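## Task

Move every battery except the AAA one into the bin labelled A, and leave all other objects on the table. No object may stick out over the rim of any bin, every bin must end up standing level on the table, and anything that stays in place only because the robot holds it does not count. Finish by opening the grippers and moving the arms away.

## Robot and tools

Robot: two arms, left_arm and right_arm, each with a parallel two-finger gripper. Each arm has six joints (waist, shoulder, elbow, forearm roll, wrist pitch, wrist roll). A helper may briefly pull on a held part or nudge loose objects.

Frames. Result lines report each gripper in one shared scene frame: origin on the table surface midway between the arms, +x out across the table, +z up, left_arm on the +y side. Positions are metres, orientation is a wxyz quaternion. The printed hand position can be off, more so at long reach. The arm names do not correspond to image sides. Commands, however, are given in each gripper's own axes: the fingers point along gripper +z and close along gripper y. The reported position is the point between the closed pads; closed fingertips extend about 33 mm past it (9 mm when fully open), and closing pushes the tips roughly 24 mm further out, so keep that clearance above the table.

The row. Every motion command is one row of 18 numbers, each in [-1, 1], always covering both arms: left dx, dy, dz, rx, ry, rz, left gripper position, force_limit, speed, then the same nine for the right arm. dx..rz are an offset, not a pose: they define a target relative to the gripper's pose in the most recent result that reported it (or, before any such result in the scene and for later calls inside one reply, relative to where the arm is when the action begins). Scale: 1.0 = 0.6 m for dx, dy, dz and 180 degrees for rotation; rx, ry, rz form a single rotation vector. All zeros therefore pulls an arm back to that reference pose; it is not a pause. To keep an arm still, send the offset back to its desired pose in a reply's first call and zeros afterwards, and resend its three gripper numbers unchanged (a 0 there is an actual command).

Gripper numbers (absolute settings, not offsets). position: +1 fully open (140 mm), pads touch near -0.8, -1 closes until blocked. force_limit: about 14 N at -1, 60 N at 0, 107 N at +1. speed: pad gap rate about 30 mm/s at -1, 140 at 0, 250 at +1. To grip, send -1 and confirm object_status = 2. To squeeze harder while holding, raise force_limit and change position slightly (-1 to -0.98 or back). object_status: 0 moving, 1 blocked while opening, 2 blocked while closing (holding), 3 reached target or pads met (thin items may still be held). position_measured is in counts: 3 open, 230 pads together, not linear.

Tools.
execute_actions {actions, pictures}: actions is a list with at most one entry. Empty list = look (returns state and pictures). {rows: [...], steps: n} runs up to 15 control steps at 30 Hz, each row applied for one step, the last row repeated if rows are fewer than steps; minimum 4 steps. Each row is measured from the same reference pose, not from the previous row. {steps: n} alone waits up to 300 steps counted from the last result. pictures: true adds camera images.
move {target, speed}: target is one 18-number row as above; each gripper follows a straight path to its offset target, both arms finishing together, lasting 0.5 to 10 s (cut off at 10 s). speed is m/s, 0.002 to 0.5, default 0.25; rotation limited to twice that in rad/s. Finger numbers are applied at the start. It does not avoid obstacles or the other arm, grippers lag and may overshoot speed near full extension. Result adds a move: line with the ending (done, off_target, moving, held, fault), any limits (paced = pose clipped, held = steps blocked by a check, after which the arm may surge), and each gripper's distance from target. Includes pictures.
wait {seconds}: 0 to 10 s, sends nothing new.
zoom_image {camera, region}: region [x0, y0, x1, y1] in pixels, at most 504x504, from the latest image of cam_head_left, cam_head_right, cam_high, cam_low (672x504) or cam_left_wrist, cam_right_wrist (504x504).
finished_scene {scene}: ends the given scene and reports success; irreversible.

Execution details. Each step, the commanded pose is clipped to within 70 mm and 16 degrees of the measured pose, so far targets need several actions; after an action the arm only continues to its last clipped pose. Check the Hand target line. Joint speeds are capped and ramp up over 0.5 s. The last 4 steps of each action run after the result is returned, while the next call is being prepared, and the simulation keeps going during that time. HELD marks steps where a row was partly withheld; pose unreachable means the clearance check altered or blocked an arm's command.

Avoid: pushing into firm surfaces (arms are stiff; a small overshoot past contact can trip a fault), forces of 150 N or joint torque over limits (waist/shoulder/elbow 142 N m, wrist joints 35.6 N m, including held weight), which freeze that arm for 10 s. Keep arms from colliding. Fast contact hits harder. Don't drop, slam or knock anything off the table, don't tip bins. Holding loads heats motors; heed MOTOR HOT before an over-temperature stop. Release and withdraw before ending.

Each tool is called after ">>>" as name(argument=value, ...) on one line, values as JSON.

## Session

>>> execute_actions(actions=[])

Scene clock: 0.00 s of 4800.00 s.
left_arm: end_effector_position=(+0.5661, +0.2557, +0.1464) position_measured=3 object_status=3 end_effector_quat_wxyz=(-0.164, -0.343, +0.924, +0.042) | right_arm: end_effector_position=(+0.5732, -0.2749, +0.3425) position_measured=3 object_status=3 end_effector_quat_wxyz=(-0.581, +0.692, -0.427, +0.017)
Joint positions: left_arm=[ 0.144  0.515  0.375  0.004 -1.772 -0.954] | right_arm=[-0.146  0.119  0.092 -1.235 -1.287  0.977]
Joint velocities: left_arm=[ 0.     0.001  0.    -0.    -0.    -0.   ] | right_arm=[-0.     0.001 -0.    -0.     0.    -0.002]
Hand target (left_arm): +0.566, +0.256, +0.146; -0.164, -0.343, +0.924, +0.042
Hand target (right_arm): +0.573, -0.275, +0.342; -0.581, +0.692, -0.427, +0.017

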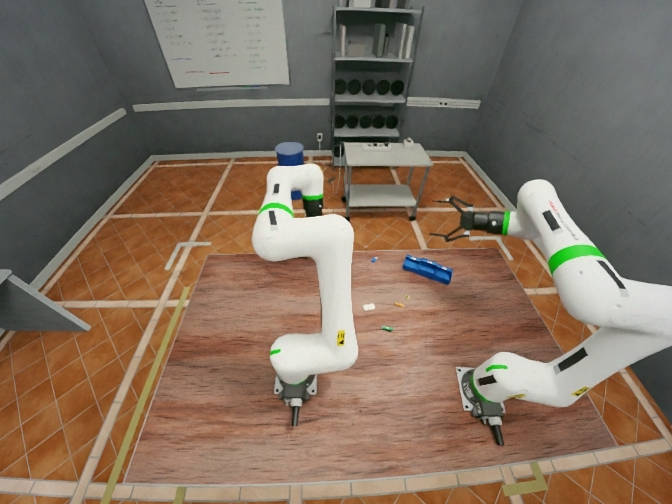

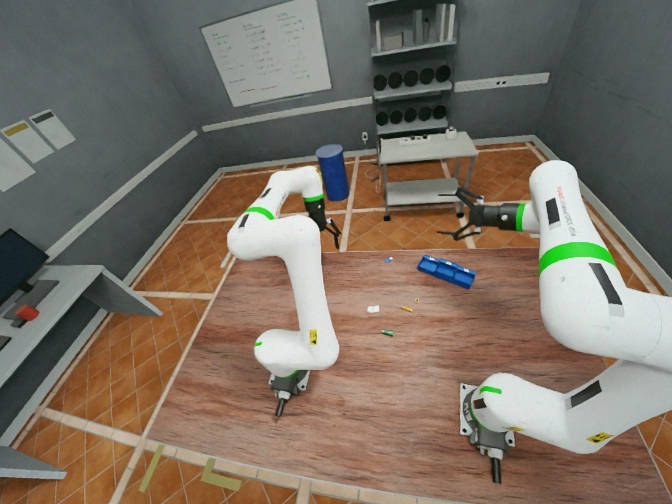

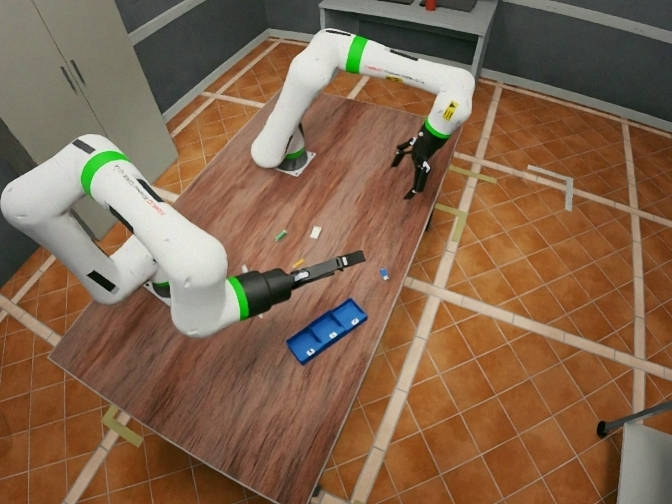

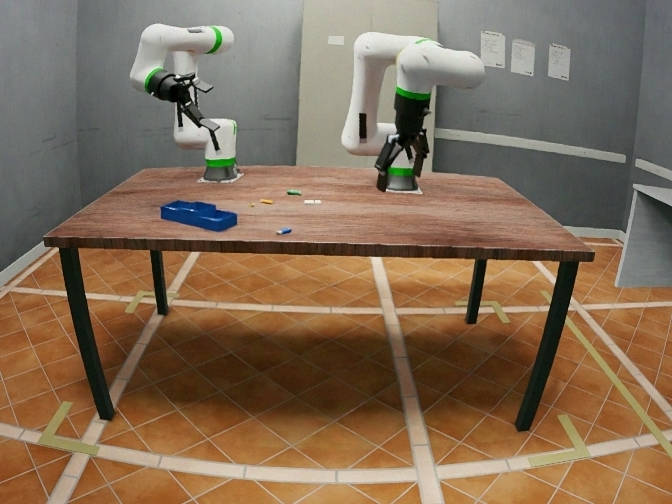

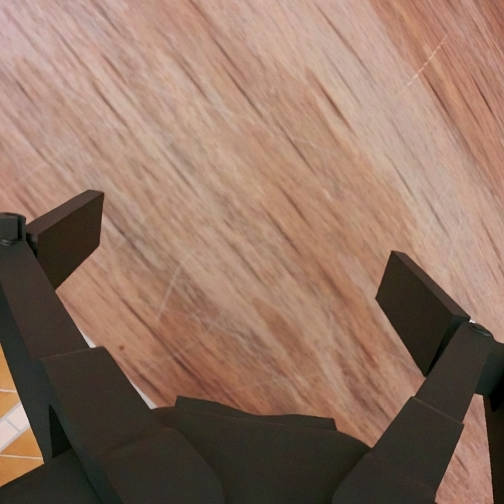

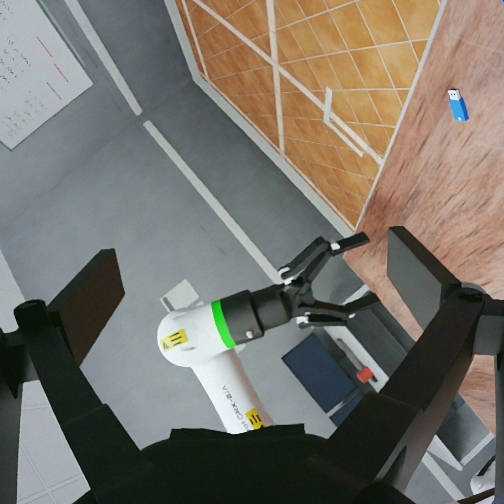

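>>> zoom_image(camera="cam_high", region=[220,200,420,380])

Region (220, 200, 420, 380) of cam_high's 672x504 image, scaled by 2.520, with more detail than that image has; it fills the top 454 rows of this view, and the rest is white.

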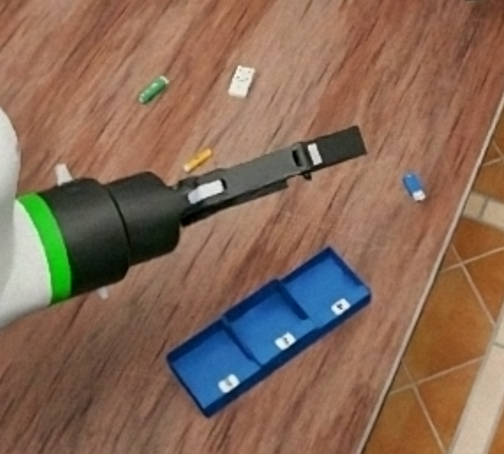

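>>> move(target=[0.62,0.03,0,0.07,-0.081,0,1,0,0, 0,0,0,0,0,0,1,0,0])

Scene clock: 2.23 s of 4800.00 s.
left_arm: end_effector_position=(+0.2919, +0.0284, +0.2520) position_measured=3 object_status=3 end_effector_quat_wxyz=(-0.006, -0.351, +0.936, -0.016) | right_arm: end_effector_position=(+0.5732, -0.2749, +0.3425) position_measured=3 object_status=3 end_effector_quat_wxyz=(-0.581, +0.692, -0.427, +0.017)
Joint positions: left_arm=[-0.489 -0.164 -0.13   0.03  -1.588 -0.314] | right_arm=[-0.146  0.119  0.092 -1.235 -1.287  0.977]
Joint velocities: left_arm=[ 0.001  0.003  0.001 -0.    -0.     0.001] | right_arm=[ 0.001 -0.001  0.001 -0.     0.    -0.   ]
Hand target (left_arm): +0.292, +0.028, +0.252; -0.006, -0.351, +0.936, -0.016
Hand target (right_arm): +0.573, -0.275, +0.342; -0.581, +0.692, -0.427, +0.017
Off the commanded pose (left_arm): 0.001 m, 0 deg.
Off the commanded pose (right_arm): 0.000 m, 0 deg.
Kept back: nothing.
move: done

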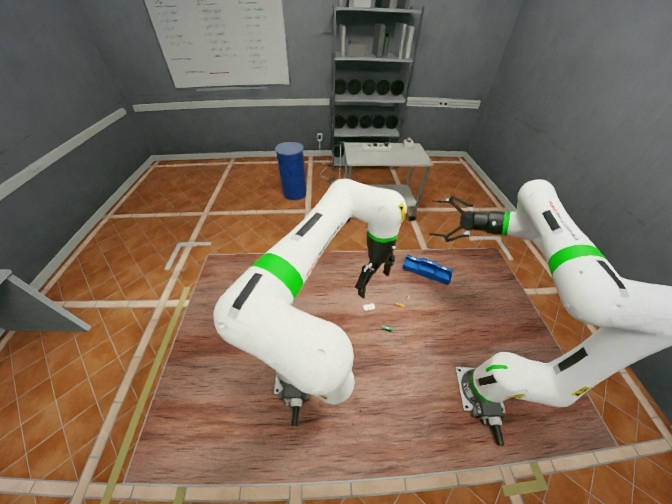

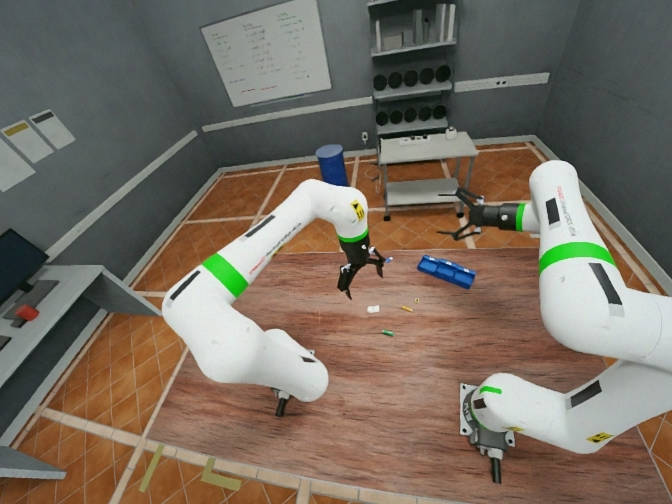

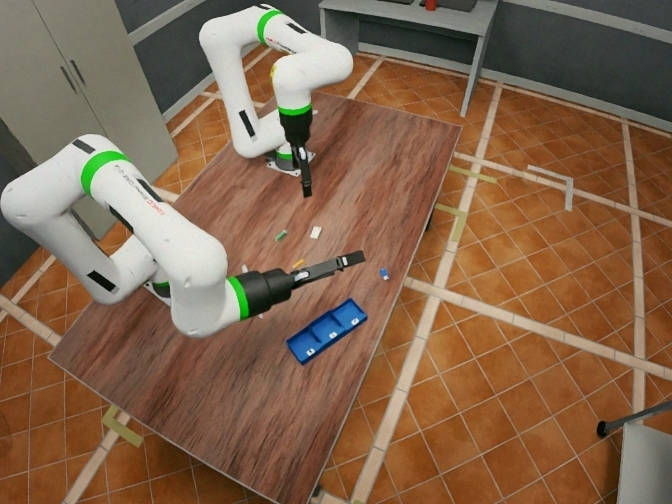

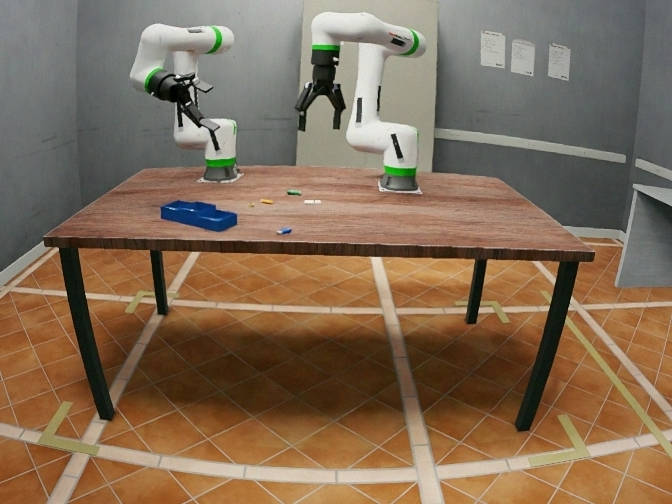

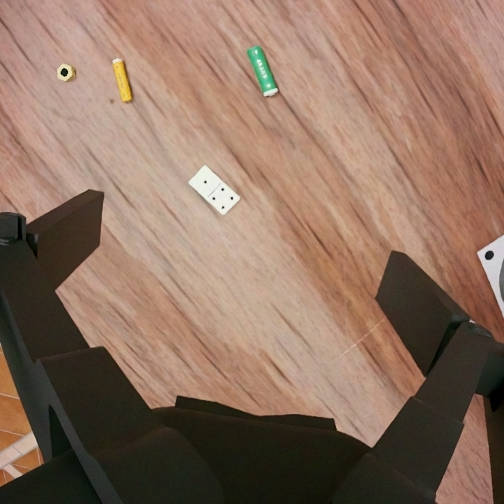

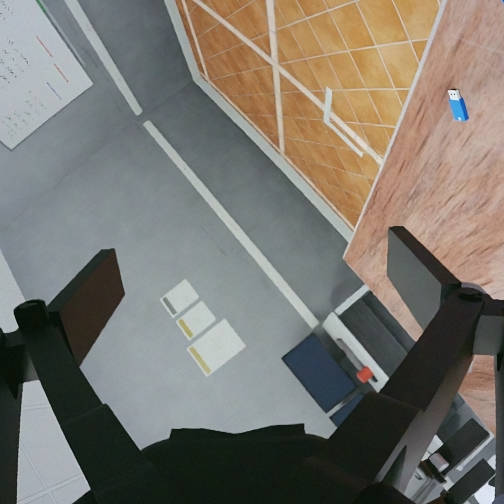

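>>> move(target=[0.17,0,0.2,0,0,0,1,0,0, 0,0,0,0,0,0,1,0,0])

Scene clock: 3.50 s of 4800.00 s.
left_arm: end_effector_position=(+0.2153, -0.0433, +0.1347) position_measured=3 object_status=3 end_effector_quat_wxyz=(-0.006, -0.351, +0.936, -0.017) | right_arm: end_effector_position=(+0.5732, -0.2749, +0.3425) position_measured=3 object_status=3 end_effector_quat_wxyz=(-0.581, +0.692, -0.427, +0.017)
Joint positions: left_arm=[-0.768 -0.082 -0.331  0.025 -1.296 -0.043] | right_arm=[-0.146  0.119  0.092 -1.235 -1.287  0.977]
Joint velocities: left_arm=[-0.001  0.002  0.004 -0.     0.     0.001] | right_arm=[ 0.001 -0.    -0.     0.    -0.     0.001]
Hand target (left_arm): +0.215, -0.043, +0.135; -0.006, -0.351, +0.936, -0.017
Hand target (right_arm): +0.573, -0.275, +0.342; -0.581, +0.692, -0.427, +0.017
Off the commanded pose (left_arm): 0.001 m, 0 deg.
Off the commanded pose (right_arm): 0.000 m, 0 deg.
Kept back: nothing.
move: done

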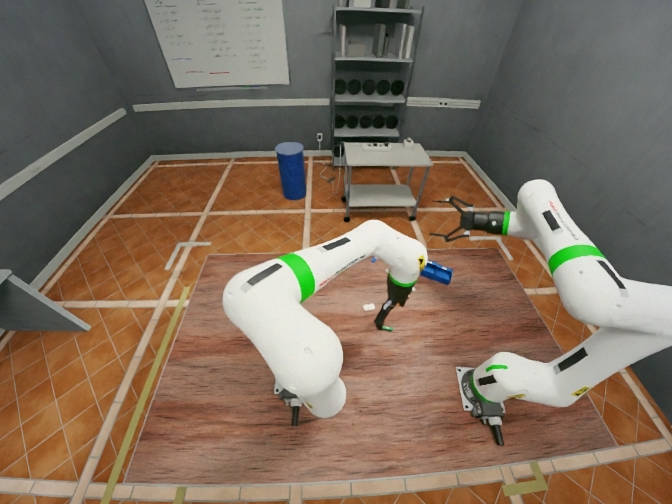

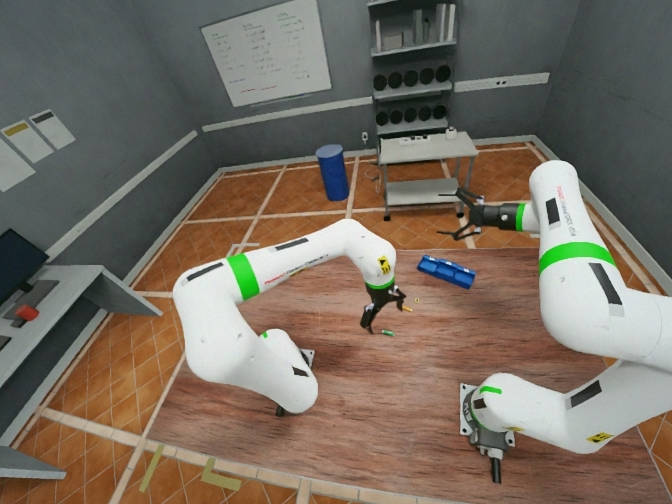

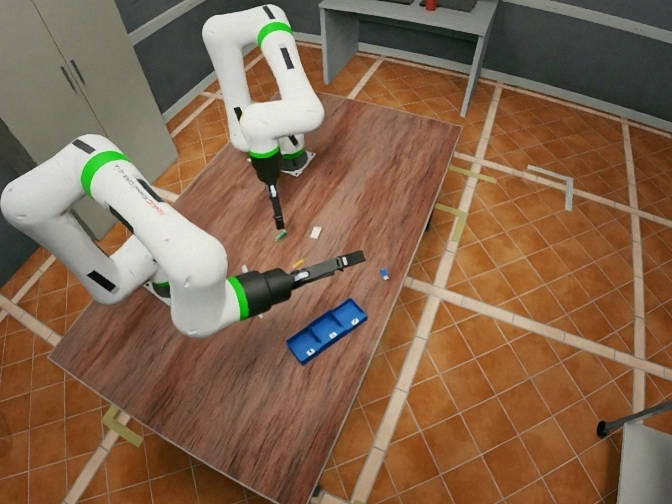

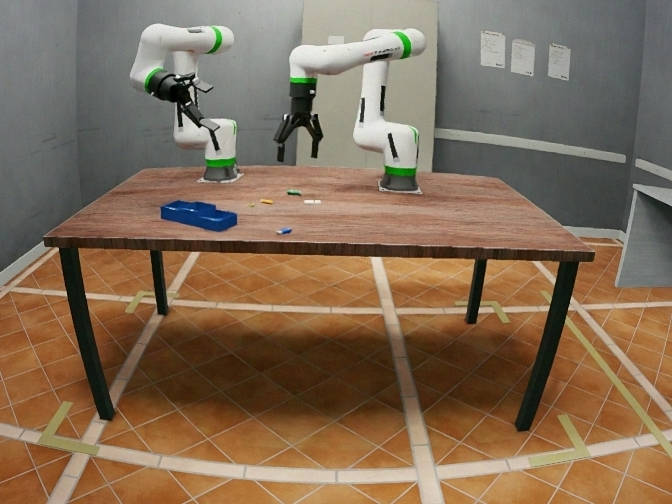

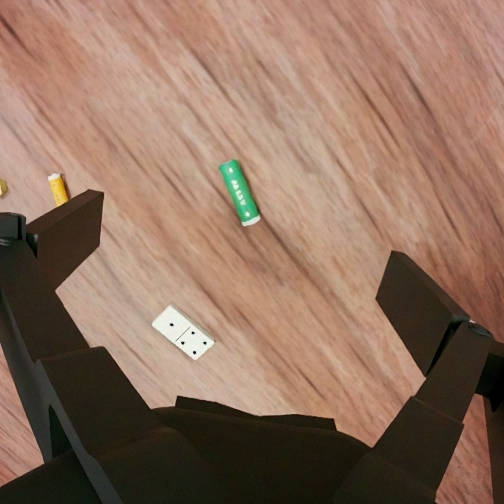

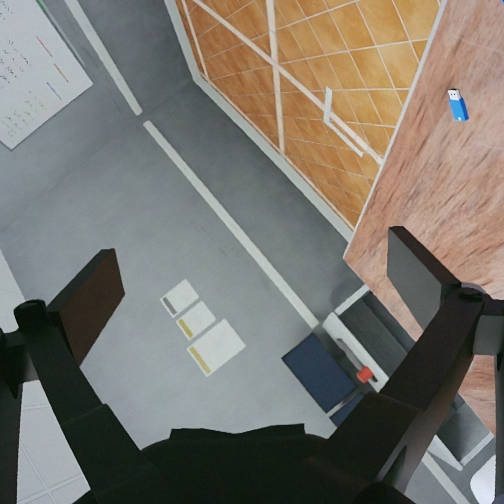

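>>> move(target=[0.03,0,0.165,0,0,0,1,0,0, 0,0,0,0,0,0,1,0,0], speed=0.1)

>>> move(target=[0,0,0,0,0,0,-1,0,0, 0,0,0,0,0,0,1,0,0])

Scene clock: 5.07 s of 4800.00 s.
left_arm: end_effector_position=(+0.2015, -0.0590, +0.0364) position_measured=3 object_status=3 end_effector_quat_wxyz=(-0.006, -0.350, +0.936, -0.017) | right_arm: end_effector_position=(+0.5732, -0.2749, +0.3425) position_measured=3 object_status=3 end_effector_quat_wxyz=(-0.581, +0.692, -0.427, +0.017)
Joint positions: left_arm=[-0.821  0.034 -0.464  0.027 -1.046  0.003] | right_arm=[-0.146  0.119  0.092 -1.235 -1.287  0.977]
Joint velocities: left_arm=[-0.001  0.    -0.     0.     0.     0.   ] | right_arm=[0.001 0.    0.001 0.    0.    0.001]
Hand target (left_arm): +0.201, -0.059, +0.036; -0.006, -0.350, +0.936, -0.017
Hand target (right_arm): +0.573, -0.275, +0.342; -0.581, +0.692, -0.427, +0.017
Off the commanded pose (left_arm): 0.000 m, 0 deg.
Off the commanded pose (right_arm): 0.000 m, 0 deg.
Kept back: nothing.
move: done

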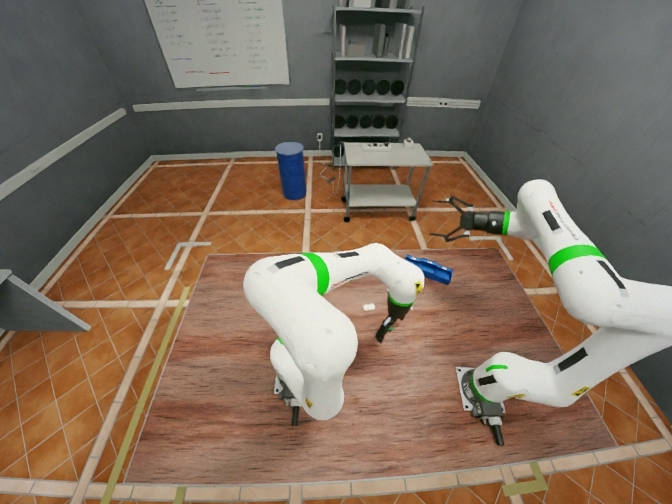

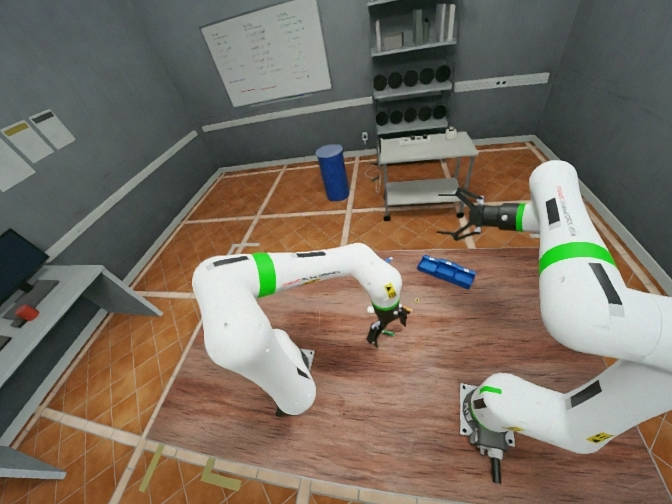

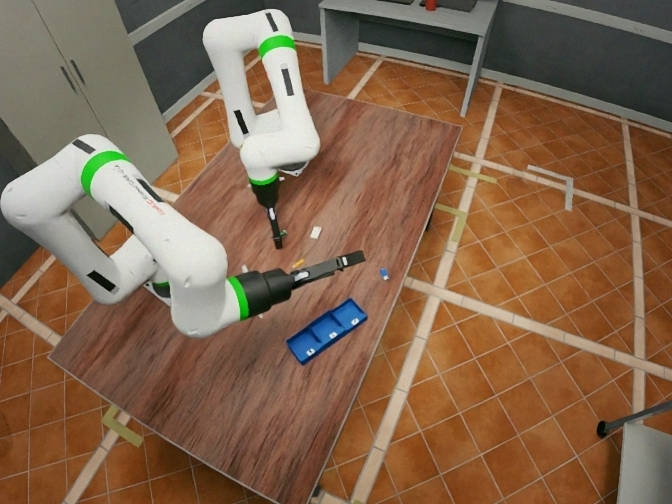

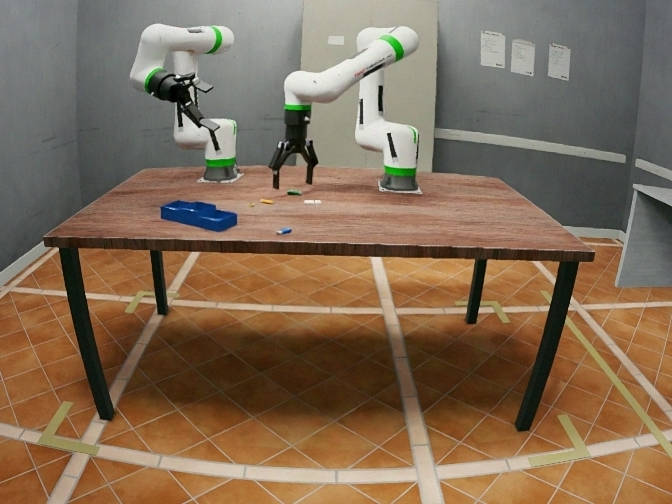

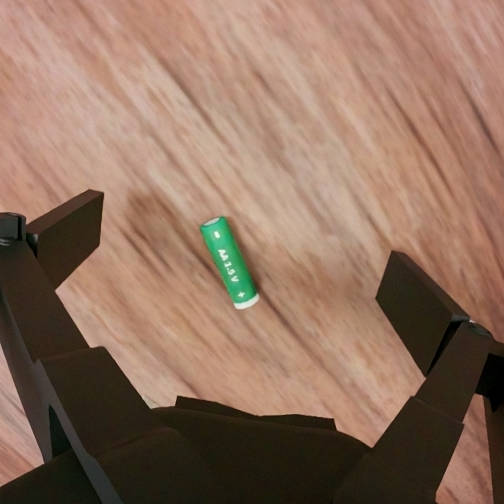

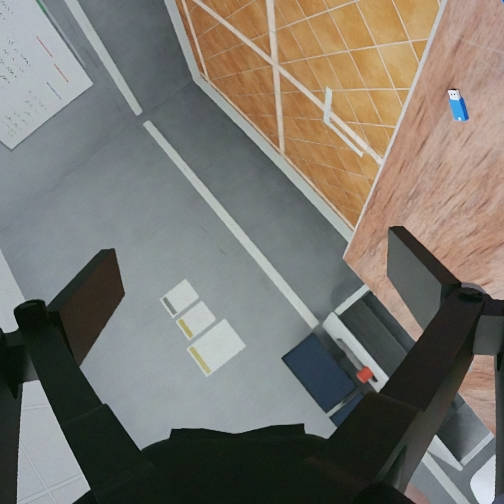

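Scene clock: 6.23 s of 4800.00 s.
left_arm: end_effector_position=(+0.2015, -0.0590, +0.0364) position_measured=214 object_status=2 end_effector_quat_wxyz=(-0.006, -0.350, +0.936, -0.017) | right_arm: end_effector_position=(+0.5732, -0.2749, +0.3425) position_measured=3 object_status=3 end_effector_quat_wxyz=(-0.581, +0.692, -0.427, +0.017)
Joint positions: left_arm=[-0.821  0.034 -0.464  0.027 -1.046  0.003] | right_arm=[-0.146  0.119  0.092 -1.235 -1.287  0.977]
Joint velocities: left_arm=[ 0.     0.002 -0.    -0.     0.    -0.   ] | right_arm=[ 0.002  0.    -0.001  0.     0.    -0.001]
Hand target (left_arm): +0.201, -0.059, +0.036; -0.006, -0.350, +0.936, -0.017
Hand target (right_arm): +0.573, -0.275, +0.342; -0.581, +0.692, -0.427, +0.017
Off the commanded pose (left_arm): 0.000 m, 0 deg.
Off the commanded pose (right_arm): 0.000 m, 0 deg.
Kept back: nothing.
move: done

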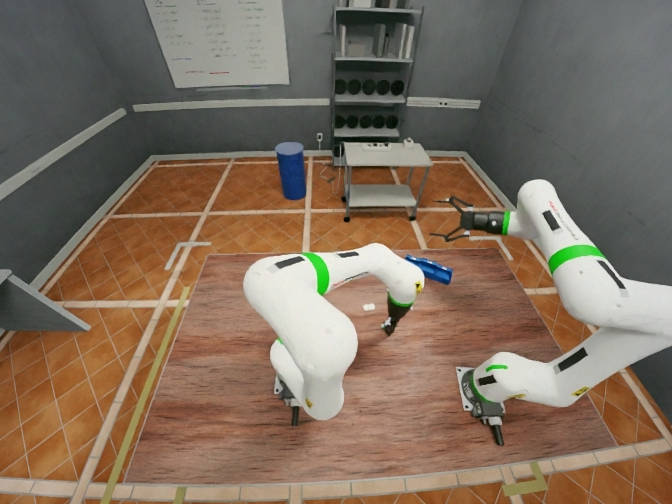

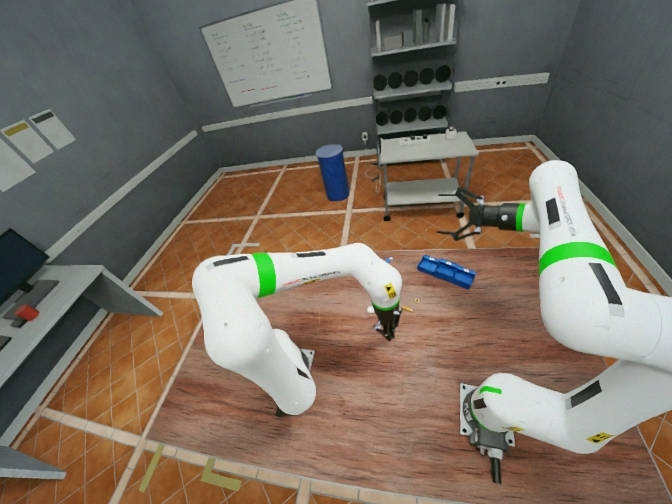

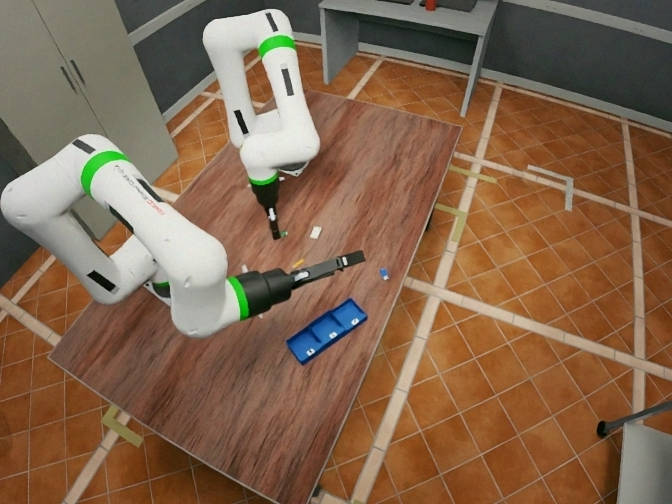

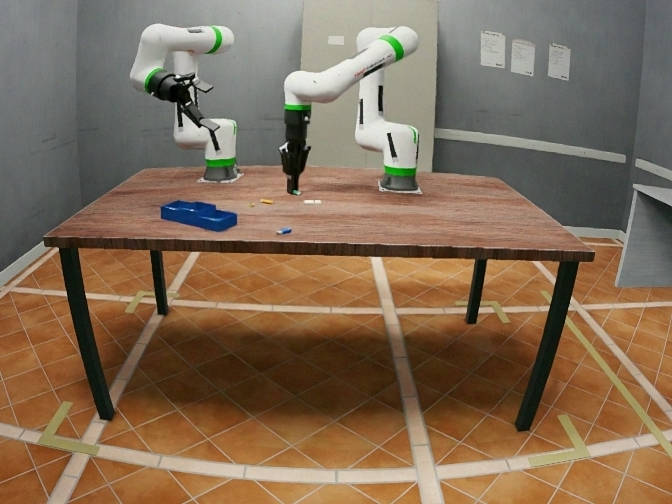

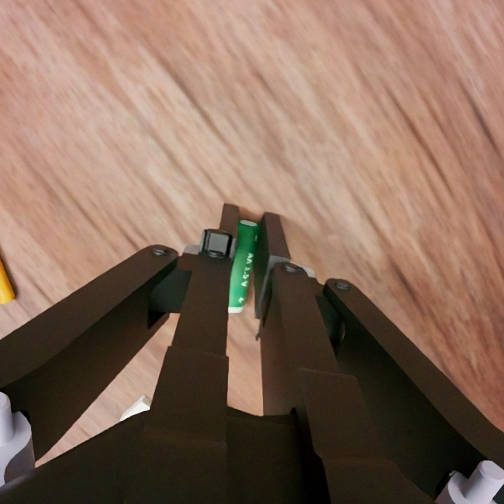

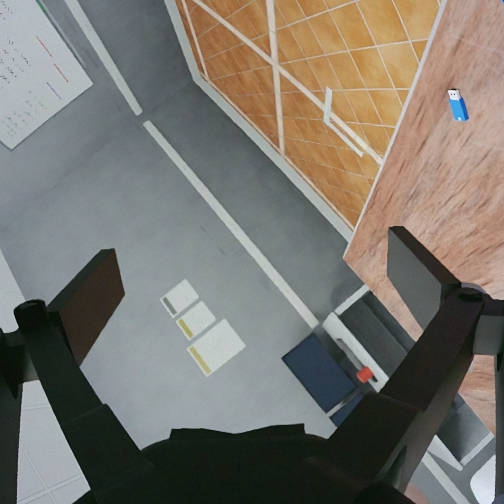

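>>> move(target=[-0.27,-0.325,-0.35,0,0,0,-1,0,0, 0,0,-0.25,0,0,0,1,0,0])

Scene clock: 8.27 s of 4800.00 s.
left_arm: end_effector_position=(+0.4522, -0.0906, +0.2474) position_measured=214 object_status=2 end_effector_quat_wxyz=(-0.006, -0.351, +0.936, -0.016) | right_arm: end_effector_position=(+0.4954, -0.3936, +0.3913) position_measured=3 object_status=3 end_effector_quat_wxyz=(-0.582, +0.692, -0.427, +0.017)
Joint positions: left_arm=[-0.524  0.342  0.408  0.03  -1.619 -0.278] | right_arm=[-0.447  0.073  0.155 -1.244 -1.607  0.973]
Joint velocities: left_arm=[ 0.001  0.001  0.001 -0.001 -0.     0.   ] | right_arm=[-0.001 -0.     0.     0.    -0.     0.001]
Hand target (left_arm): +0.452, -0.091, +0.247; -0.006, -0.351, +0.936, -0.016
Hand target (right_arm): +0.495, -0.394, +0.391; -0.582, +0.692, -0.427, +0.017
Off the commanded pose (left_arm): 0.002 m, 0 deg.
Off the commanded pose (right_arm): 0.000 m, 0 deg.
Kept back: nothing.
move: done

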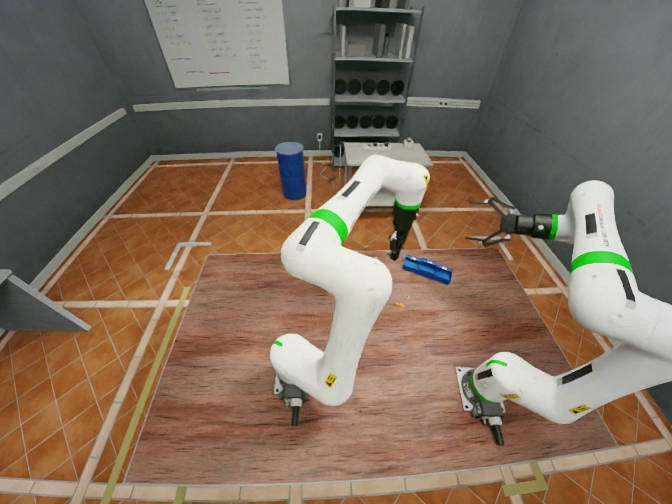

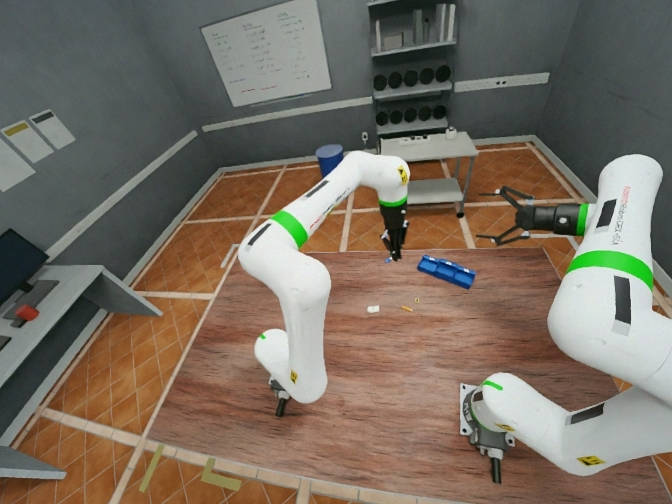

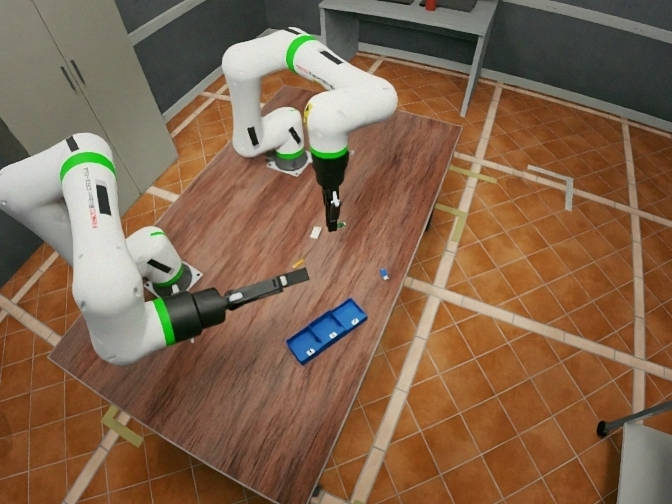

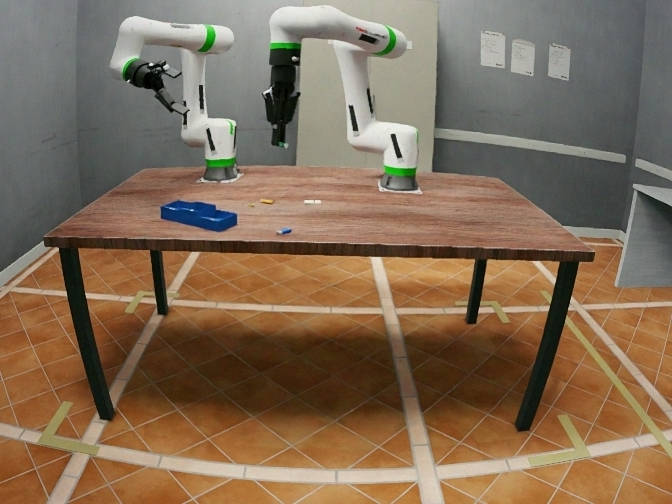

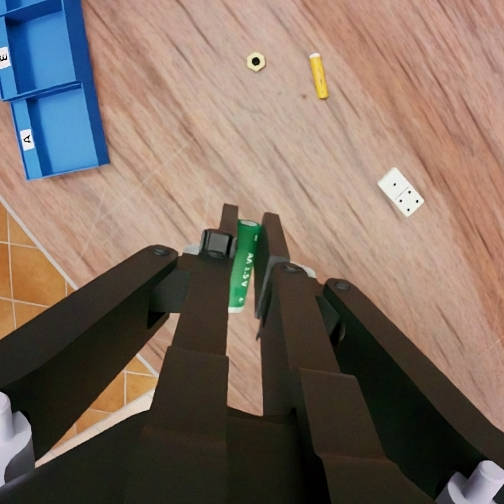

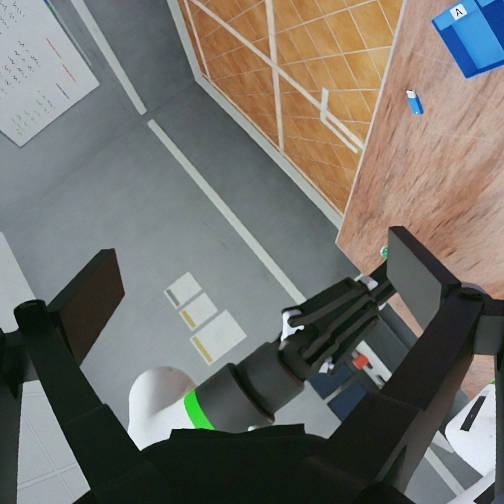

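>>> move(target=[0.02,-0.3,0.1,0,0,0,-1,0,0, 0,0,0,0,0,0,1,0,0])

Scene clock: 9.90 s of 4800.00 s.
left_arm: end_effector_position=(+0.5620, -0.2361, +0.1930) position_measured=214 object_status=2 end_effector_quat_wxyz=(-0.006, -0.352, +0.936, -0.017) | right_arm: end_effector_position=(+0.4954, -0.3937, +0.3913) position_measured=3 object_status=3 end_effector_quat_wxyz=(-0.582, +0.692, -0.427, +0.017)
Joint positions: left_arm=[-0.608  0.997  1.324  0.03  -1.875 -0.185] | right_arm=[-0.447  0.073  0.155 -1.244 -1.607  0.973]
Joint velocities: left_arm=[-0.002  0.08   0.15  -0.003 -0.085  0.003] | right_arm=[ 0.002  0.    -0.     0.    -0.    -0.001]
Hand target (left_arm): +0.562, -0.236, +0.193; -0.006, -0.352, +0.936, -0.017
Hand target (right_arm): +0.495, -0.394, +0.391; -0.582, +0.692, -0.427, +0.017
Off the commanded pose (left_arm): 0.001 m, 0 deg.
Off the commanded pose (right_arm): 0.000 m, 0 deg.
Kept back: nothing.
move: done

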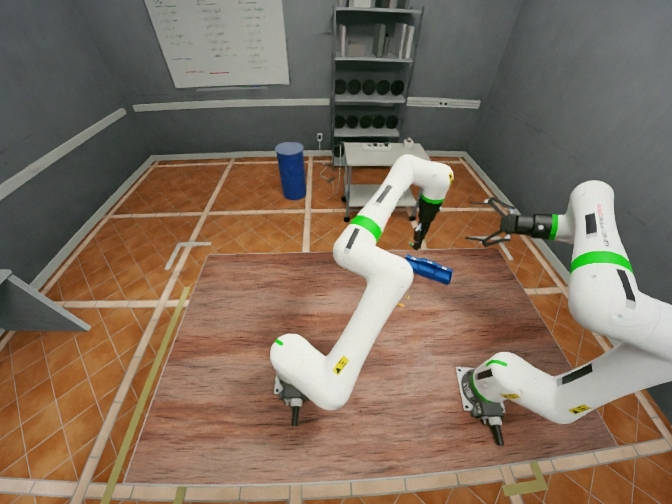

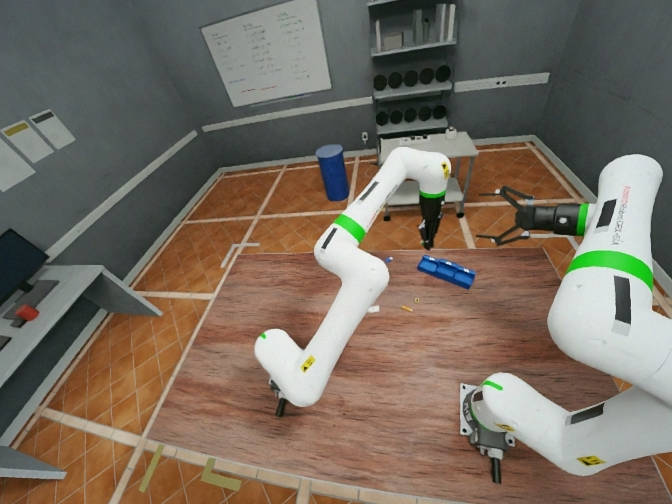

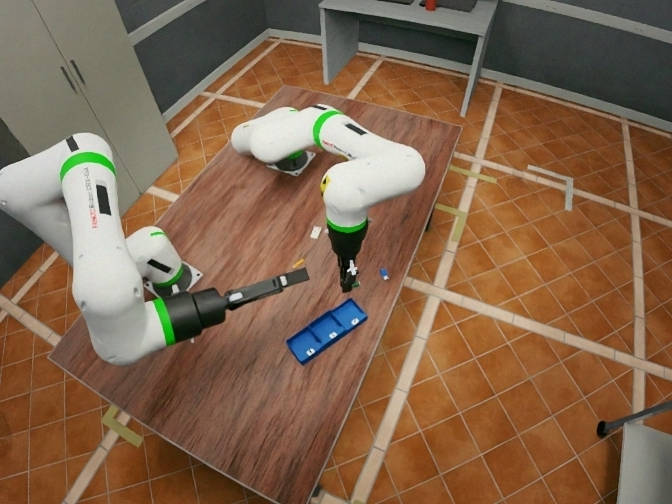

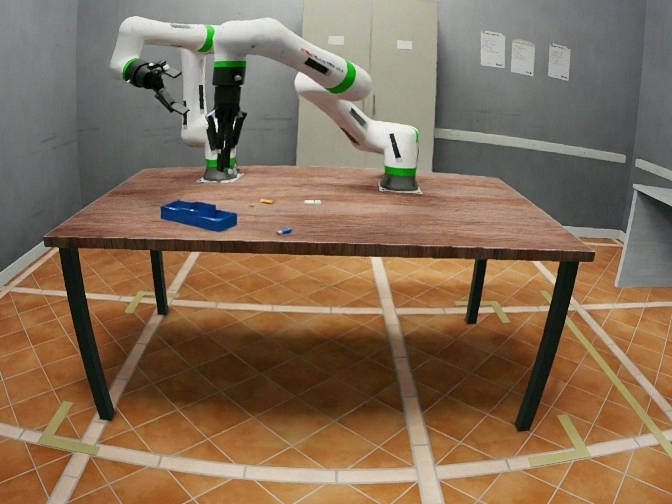

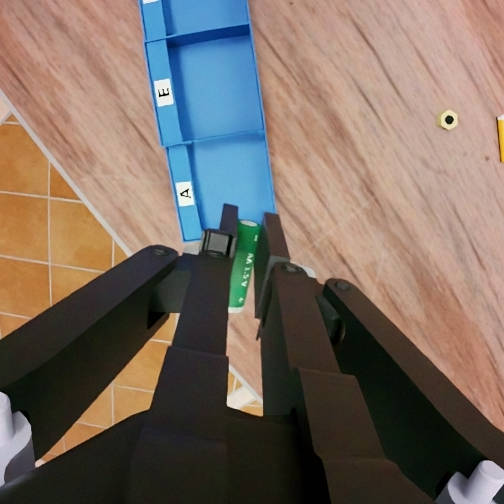

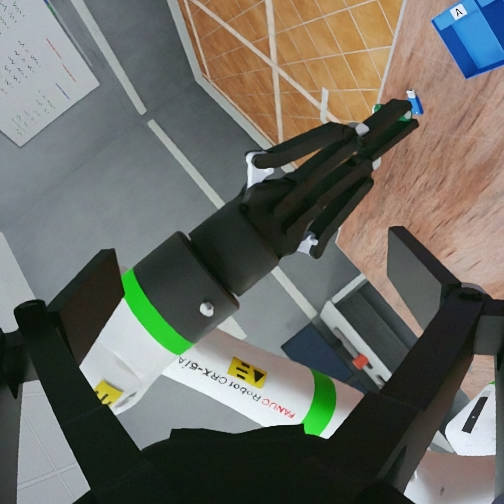

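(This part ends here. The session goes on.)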